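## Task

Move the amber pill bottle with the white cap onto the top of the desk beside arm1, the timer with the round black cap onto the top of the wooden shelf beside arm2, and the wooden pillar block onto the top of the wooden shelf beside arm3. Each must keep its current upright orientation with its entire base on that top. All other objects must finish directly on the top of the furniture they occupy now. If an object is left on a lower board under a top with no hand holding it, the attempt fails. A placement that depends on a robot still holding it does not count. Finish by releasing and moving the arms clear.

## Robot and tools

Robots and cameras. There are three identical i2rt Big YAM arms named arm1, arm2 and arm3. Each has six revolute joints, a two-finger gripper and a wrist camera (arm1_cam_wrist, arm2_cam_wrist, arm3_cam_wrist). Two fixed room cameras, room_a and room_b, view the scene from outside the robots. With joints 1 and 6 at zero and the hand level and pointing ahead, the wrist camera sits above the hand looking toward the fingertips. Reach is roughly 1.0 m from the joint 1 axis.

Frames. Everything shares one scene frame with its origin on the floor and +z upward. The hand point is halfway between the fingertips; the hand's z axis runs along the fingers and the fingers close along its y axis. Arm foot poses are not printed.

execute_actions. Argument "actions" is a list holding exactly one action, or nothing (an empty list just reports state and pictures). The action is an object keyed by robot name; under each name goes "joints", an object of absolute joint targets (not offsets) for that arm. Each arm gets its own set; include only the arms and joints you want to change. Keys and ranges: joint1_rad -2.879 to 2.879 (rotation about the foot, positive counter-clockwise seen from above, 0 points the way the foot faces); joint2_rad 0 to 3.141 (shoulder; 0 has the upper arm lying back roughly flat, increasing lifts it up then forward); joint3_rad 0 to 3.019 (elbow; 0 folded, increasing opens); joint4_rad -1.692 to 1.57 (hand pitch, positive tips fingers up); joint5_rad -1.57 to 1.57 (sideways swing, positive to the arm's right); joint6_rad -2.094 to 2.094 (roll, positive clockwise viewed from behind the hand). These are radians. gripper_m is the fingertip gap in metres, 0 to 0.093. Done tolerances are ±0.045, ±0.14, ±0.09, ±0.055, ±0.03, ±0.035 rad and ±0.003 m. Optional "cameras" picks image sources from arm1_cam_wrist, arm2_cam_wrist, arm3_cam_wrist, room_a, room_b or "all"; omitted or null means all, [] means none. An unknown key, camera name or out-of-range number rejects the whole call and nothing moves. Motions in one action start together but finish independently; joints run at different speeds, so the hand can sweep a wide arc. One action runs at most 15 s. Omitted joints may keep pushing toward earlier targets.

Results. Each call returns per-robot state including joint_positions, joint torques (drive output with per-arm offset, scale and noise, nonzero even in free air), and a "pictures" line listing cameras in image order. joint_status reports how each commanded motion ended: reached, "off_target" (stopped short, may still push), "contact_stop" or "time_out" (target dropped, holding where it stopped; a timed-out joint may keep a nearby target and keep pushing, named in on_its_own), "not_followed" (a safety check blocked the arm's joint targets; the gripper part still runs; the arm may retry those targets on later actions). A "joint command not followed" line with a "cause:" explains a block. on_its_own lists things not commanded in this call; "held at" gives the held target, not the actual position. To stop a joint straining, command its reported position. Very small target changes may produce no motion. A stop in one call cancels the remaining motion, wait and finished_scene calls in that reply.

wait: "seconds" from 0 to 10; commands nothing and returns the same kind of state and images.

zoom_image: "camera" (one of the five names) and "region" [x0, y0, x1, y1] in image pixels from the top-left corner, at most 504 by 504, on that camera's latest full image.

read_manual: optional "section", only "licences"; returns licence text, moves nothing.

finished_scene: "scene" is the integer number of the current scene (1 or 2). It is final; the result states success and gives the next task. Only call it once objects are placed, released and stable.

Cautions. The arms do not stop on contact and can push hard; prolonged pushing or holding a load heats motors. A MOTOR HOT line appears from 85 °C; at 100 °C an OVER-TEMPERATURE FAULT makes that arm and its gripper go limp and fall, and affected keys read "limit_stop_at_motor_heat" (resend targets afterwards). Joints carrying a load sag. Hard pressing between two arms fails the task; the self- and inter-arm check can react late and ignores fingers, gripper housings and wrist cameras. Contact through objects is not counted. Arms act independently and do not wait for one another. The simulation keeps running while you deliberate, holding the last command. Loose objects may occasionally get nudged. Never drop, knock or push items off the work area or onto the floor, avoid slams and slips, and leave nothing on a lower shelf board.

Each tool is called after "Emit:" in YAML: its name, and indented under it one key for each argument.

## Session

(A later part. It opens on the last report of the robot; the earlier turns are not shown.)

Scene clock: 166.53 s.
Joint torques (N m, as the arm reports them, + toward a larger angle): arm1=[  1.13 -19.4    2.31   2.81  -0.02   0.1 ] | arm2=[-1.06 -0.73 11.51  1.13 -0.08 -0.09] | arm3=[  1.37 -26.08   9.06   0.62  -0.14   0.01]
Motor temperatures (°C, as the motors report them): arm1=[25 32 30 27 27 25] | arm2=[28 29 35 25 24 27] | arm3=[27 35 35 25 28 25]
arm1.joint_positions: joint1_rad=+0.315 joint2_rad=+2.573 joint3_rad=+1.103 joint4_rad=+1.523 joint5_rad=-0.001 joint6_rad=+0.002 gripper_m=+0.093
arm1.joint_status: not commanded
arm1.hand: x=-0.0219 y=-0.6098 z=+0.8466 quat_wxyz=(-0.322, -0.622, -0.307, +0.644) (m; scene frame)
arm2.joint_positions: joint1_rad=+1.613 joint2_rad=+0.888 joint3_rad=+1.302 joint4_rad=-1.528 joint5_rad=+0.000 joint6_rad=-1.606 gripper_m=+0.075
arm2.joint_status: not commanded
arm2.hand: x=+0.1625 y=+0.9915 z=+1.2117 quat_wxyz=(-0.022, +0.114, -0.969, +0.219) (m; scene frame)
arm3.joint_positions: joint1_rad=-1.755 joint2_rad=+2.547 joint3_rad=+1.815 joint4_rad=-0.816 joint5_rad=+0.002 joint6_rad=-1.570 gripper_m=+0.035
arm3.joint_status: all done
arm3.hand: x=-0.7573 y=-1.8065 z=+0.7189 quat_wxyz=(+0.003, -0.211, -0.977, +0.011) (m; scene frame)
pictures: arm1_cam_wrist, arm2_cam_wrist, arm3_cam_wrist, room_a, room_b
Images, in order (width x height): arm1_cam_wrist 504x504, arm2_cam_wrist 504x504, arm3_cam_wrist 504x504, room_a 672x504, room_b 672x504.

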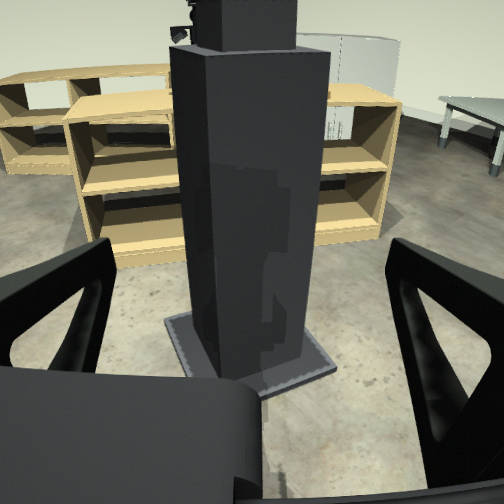

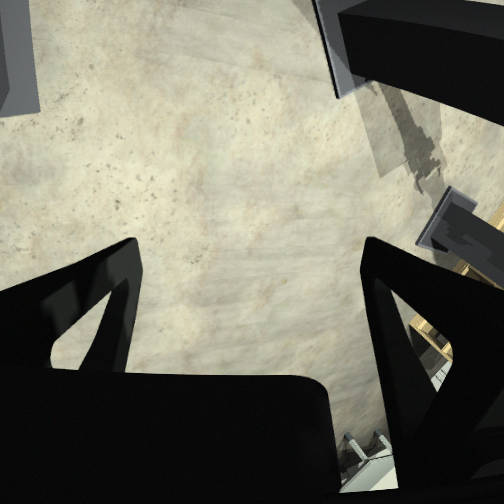

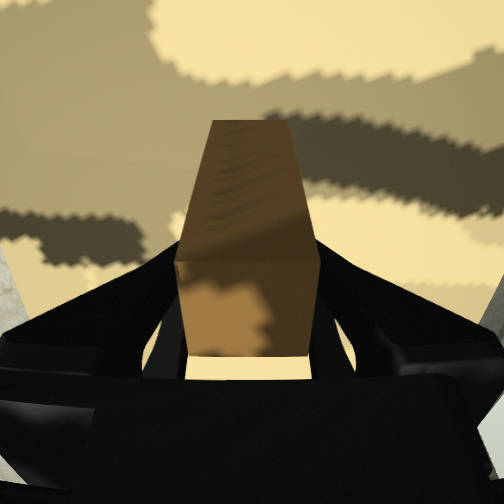

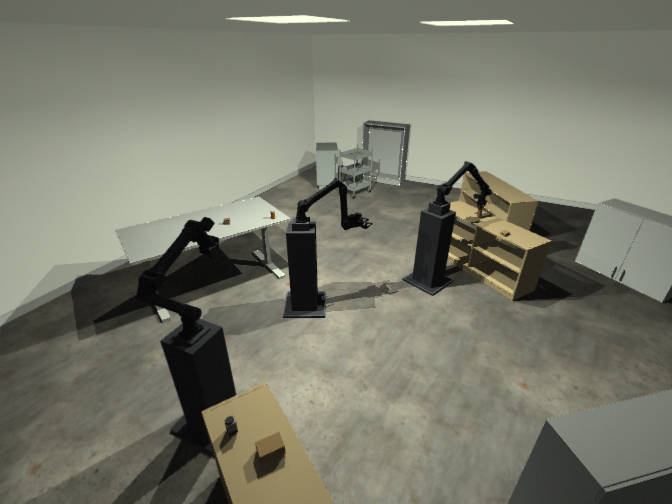

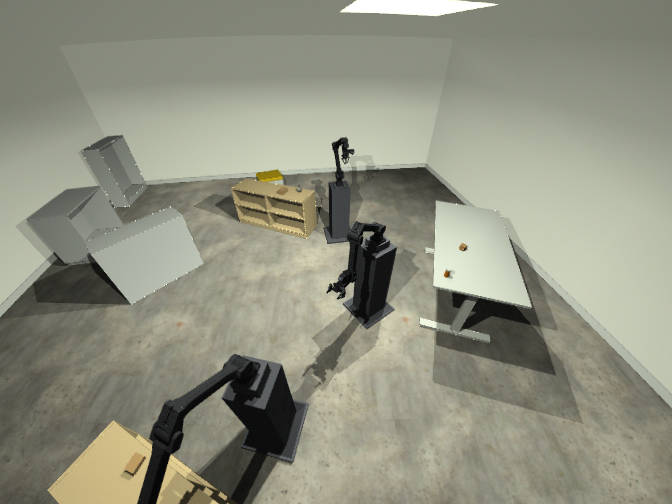

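Emit:
execute_actions:
  actions:
    - {"arm3":{"joints":{"joint2_rad":2.61}}}
  cameras: ["arm3_cam_wrist","room_a"]

Emit:
zoom_image:
  camera: "room_a"
  region: [440,170,530,240]

Scene clock: 170.73 s.
Joint torques (N m, as the arm reports them, + toward a larger angle): arm1=[  1.11 -19.42   2.3    2.8   -0.02   0.1 ] | arm2=[-1.02 -0.77 11.51  1.15 -0.09 -0.09] | arm3=[  1.42 -26.5    8.71   0.48  -0.14   0.  ]
Motor temperatures (°C, as the motors report them): arm1=[25 32 30 27 27 25] | arm2=[28 29 35 25 24 27] | arm3=[27 35 35 25 28 25]
arm1.joint_positions: joint1_rad=+0.315 joint2_rad=+2.573 joint3_rad=+1.103 joint4_rad=+1.523 joint5_rad=-0.001 joint6_rad=+0.002 gripper_m=+0.093
arm1.joint_status: not commanded
arm1.hand: x=-0.0219 y=-0.6098 z=+0.8466 quat_wxyz=(-0.322, -0.622, -0.307, +0.644) (m; scene frame)
arm2.joint_positions: joint1_rad=+1.613 joint2_rad=+0.888 joint3_rad=+1.302 joint4_rad=-1.528 joint5_rad=+0.000 joint6_rad=-1.606 gripper_m=+0.075
arm2.joint_status: not commanded
arm2.hand: x=+0.1625 y=+0.9915 z=+1.2117 quat_wxyz=(-0.022, +0.114, -0.969, +0.219) (m; scene frame)
arm3.joint_positions: joint1_rad=-1.755 joint2_rad=+2.584 joint3_rad=+1.817 joint4_rad=-0.814 joint5_rad=+0.002 joint6_rad=-1.570 gripper_m=+0.035
arm3.joint_status: all done
arm3.hand: x=-0.7525 y=-1.7959 z=+0.6959 quat_wxyz=(+0.000, -0.211, -0.978, -0.005) (m; scene frame)
pictures: arm3_cam_wrist, room_a
Images, in order (width x height): arm3_cam_wrist 504x504, room_a 672x504.

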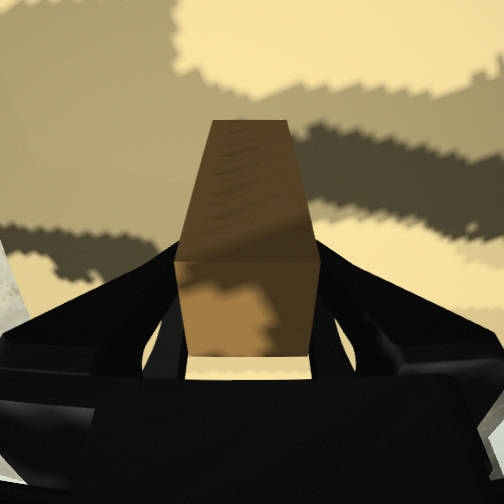

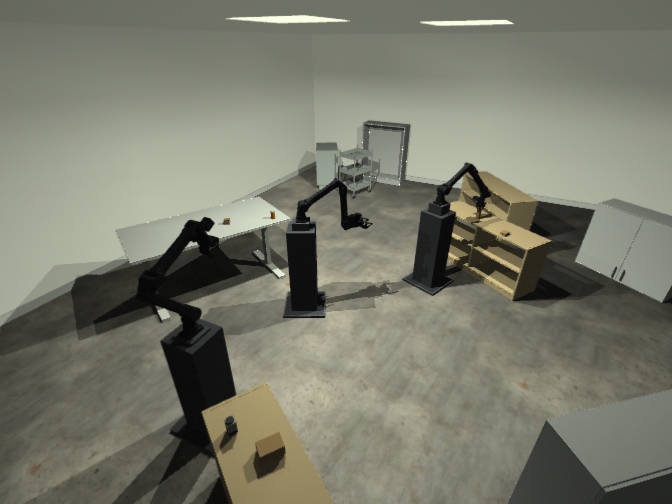

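Region (440, 170, 530, 240) of room_a's 672x504 image, scaled by 5.600, with more detail than that image has.

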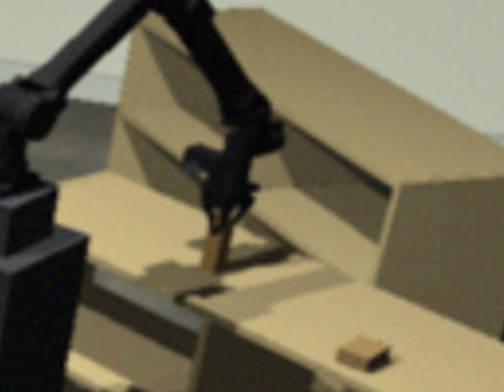

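Contact not confirmed; nudge.

Emit:
execute_actions:
  actions:
    - {"arm3":{"joints":{"joint2_rad":2.64,"joint4_rad":-0.775}}}
  cameras: ["arm3_cam_wrist"]

Scene clock: 212.13 s.
Joint torques (N m, as the arm reports them, + toward a larger angle): arm1=[  1.08 -19.4    2.33   2.8   -0.02   0.11] | arm2=[-1.1  -0.75 11.52  1.14 -0.08 -0.09] | arm3=[  1.31 -23.09   8.73   1.03  -0.14   0.01]
Motor temperatures (°C, as the motors report them): arm1=[25 32 29 27 27 25] | arm2=[28 28 35 25 24 27] | arm3=[27 36 35 25 28 25]
arm1.joint_positions: joint1_rad=+0.315 joint2_rad=+2.573 joint3_rad=+1.103 joint4_rad=+1.523 joint5_rad=-0.001 joint6_rad=+0.002 gripper_m=+0.093
arm1.joint_status: not commanded
arm1.hand: x=-0.0219 y=-0.6098 z=+0.8466 quat_wxyz=(-0.322, -0.622, -0.307, +0.644) (m; scene frame)
arm2.joint_positions: joint1_rad=+1.613 joint2_rad=+0.888 joint3_rad=+1.302 joint4_rad=-1.528 joint5_rad=+0.000 joint6_rad=-1.606 gripper_m=+0.075
arm2.joint_status: not commanded
arm2.hand: x=+0.1625 y=+0.9915 z=+1.2117 quat_wxyz=(-0.022, +0.114, -0.969, +0.219) (m; scene frame)
arm3.joint_positions: joint1_rad=-1.755 joint2_rad=+2.585 joint3_rad=+1.817 joint4_rad=-0.805 joint5_rad=+0.002 joint6_rad=-1.570 gripper_m=+0.035
arm3.joint_status: all done
arm3.hand: x=-0.7532 y=-1.7976 z=+0.6952 quat_wxyz=(+0.001, -0.211, -0.978, -0.001) (m; scene frame)
pictures: arm3_cam_wrist
Images, in order (width x height): arm3_cam_wrist 504x504.

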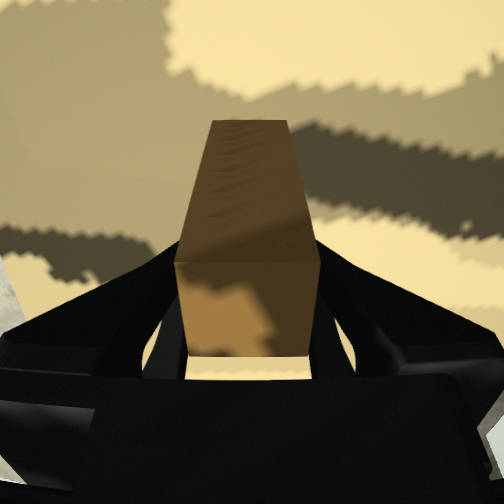

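Landed.

Emit:
execute_actions:
  actions:
    - {"arm3":{"joints":{"joint2_rad":2.585,"joint4_rad":-0.795,"gripper_m":0.093}}}
  cameras: []

Emit:
execute_actions:
  actions:
    - {"arm3":{"joints":{"joint2_rad":2.25,"joint4_rad":-1.15}}}
  cameras: ["arm3_cam_wrist","room_a"]

Scene clock: 217.57 s.
Joint torques (N m, as the arm reports them, + toward a larger angle): arm1=[  1.03 -19.36   2.31   2.81  -0.02   0.1 ] | arm2=[-1.08 -0.83 11.52  1.15 -0.09 -0.09] | arm3=[  1.64 -27.86   8.83   0.39  -0.14   0.02]
Motor temperatures (°C, as the motors report them): arm1=[25 32 29 27 27 25] | arm2=[28 28 35 25 24 27] | arm3=[27 35 35 25 28 25]
arm1.joint_positions: joint1_rad=+0.315 joint2_rad=+2.573 joint3_rad=+1.103 joint4_rad=+1.523 joint5_rad=-0.001 joint6_rad=+0.002 gripper_m=+0.093
arm1.joint_status: not commanded
arm1.hand: x=-0.0219 y=-0.6098 z=+0.8466 quat_wxyz=(-0.322, -0.622, -0.307, +0.644) (m; scene frame)
arm2.joint_positions: joint1_rad=+1.613 joint2_rad=+0.888 joint3_rad=+1.302 joint4_rad=-1.528 joint5_rad=+0.000 joint6_rad=-1.606 gripper_m=+0.075
arm2.joint_status: not commanded
arm2.hand: x=+0.1625 y=+0.9915 z=+1.2117 quat_wxyz=(-0.022, +0.114, -0.969, +0.219) (m; scene frame)
arm3.joint_positions: joint1_rad=-1.755 joint2_rad=+2.585 joint3_rad=+1.818 joint4_rad=-0.805 joint5_rad=+0.002 joint6_rad=-1.570 gripper_m=+0.093
arm3.joint_status: all done
arm3.hand: x=-0.7533 y=-1.7978 z=+0.6953 quat_wxyz=(+0.001, -0.211, -0.978, -0.001) (m; scene frame)
pictures: none
No camera images: the call's "cameras" was empty. Leave "cameras" out to get every camera's image.

Scene clock: 218.97 s.
Joint torques (N m, as the arm reports them, + toward a larger angle): arm1=[  1.07 -19.43   2.33   2.82  -0.02   0.11] | arm2=[-1.07 -0.8  11.54  1.15 -0.08 -0.09] | arm3=[  1.45 -24.46   8.47  -0.23  -0.13   0.02]
Motor temperatures (°C, as the motors report them): arm1=[25 32 29 27 27 25] | arm2=[28 28 35 25 24 27] | arm3=[27 36 35 25 28 25]
arm1.joint_positions: joint1_rad=+0.315 joint2_rad=+2.573 joint3_rad=+1.103 joint4_rad=+1.523 joint5_rad=-0.001 joint6_rad=+0.002 gripper_m=+0.093
arm1.joint_status: not commanded
arm1.hand: x=-0.0219 y=-0.6098 z=+0.8466 quat_wxyz=(-0.322, -0.622, -0.307, +0.644) (m; scene frame)
arm2.joint_positions: joint1_rad=+1.613 joint2_rad=+0.888 joint3_rad=+1.302 joint4_rad=-1.528 joint5_rad=+0.000 joint6_rad=-1.606 gripper_m=+0.075
arm2.joint_status: not commanded
arm2.hand: x=+0.1625 y=+0.9915 z=+1.2117 quat_wxyz=(-0.022, +0.114, -0.969, +0.219) (m; scene frame)
arm3.joint_positions: joint1_rad=-1.755 joint2_rad=+2.219 joint3_rad=+1.849 joint4_rad=-1.136 joint5_rad=+0.002 joint6_rad=-1.570 gripper_m=+0.093
arm3.joint_status: all done
arm3.hand: x=-0.7627 y=-1.8187 z=+0.9416 quat_wxyz=(+0.008, -0.211, -0.977, +0.032) (m; scene frame)
pictures: arm3_cam_wrist, room_a
Images, in order (width x height): arm3_cam_wrist 504x504, room_a 672x504.

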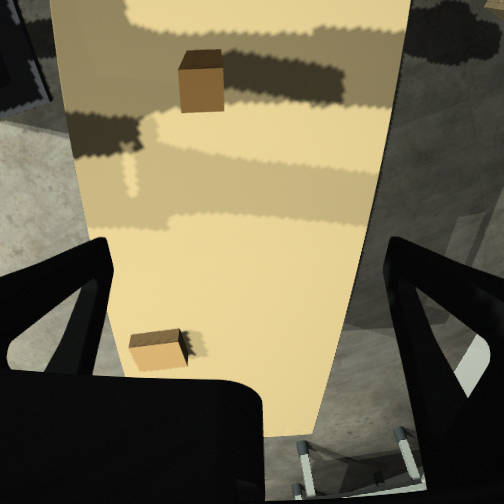

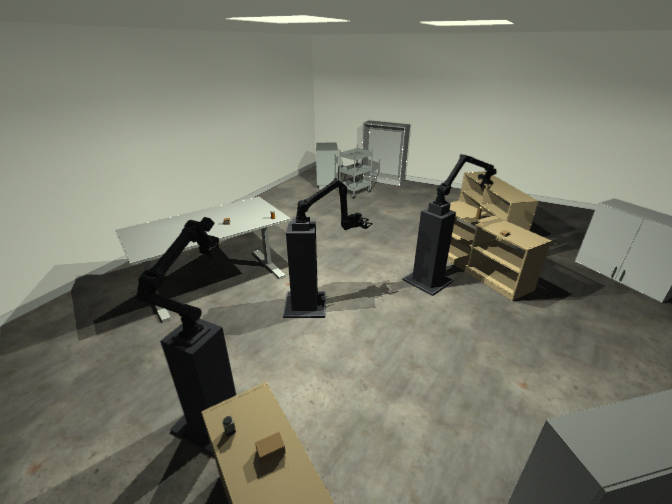

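Emit:
finished_scene:
  scene: 2

The scene is finished: the task was done.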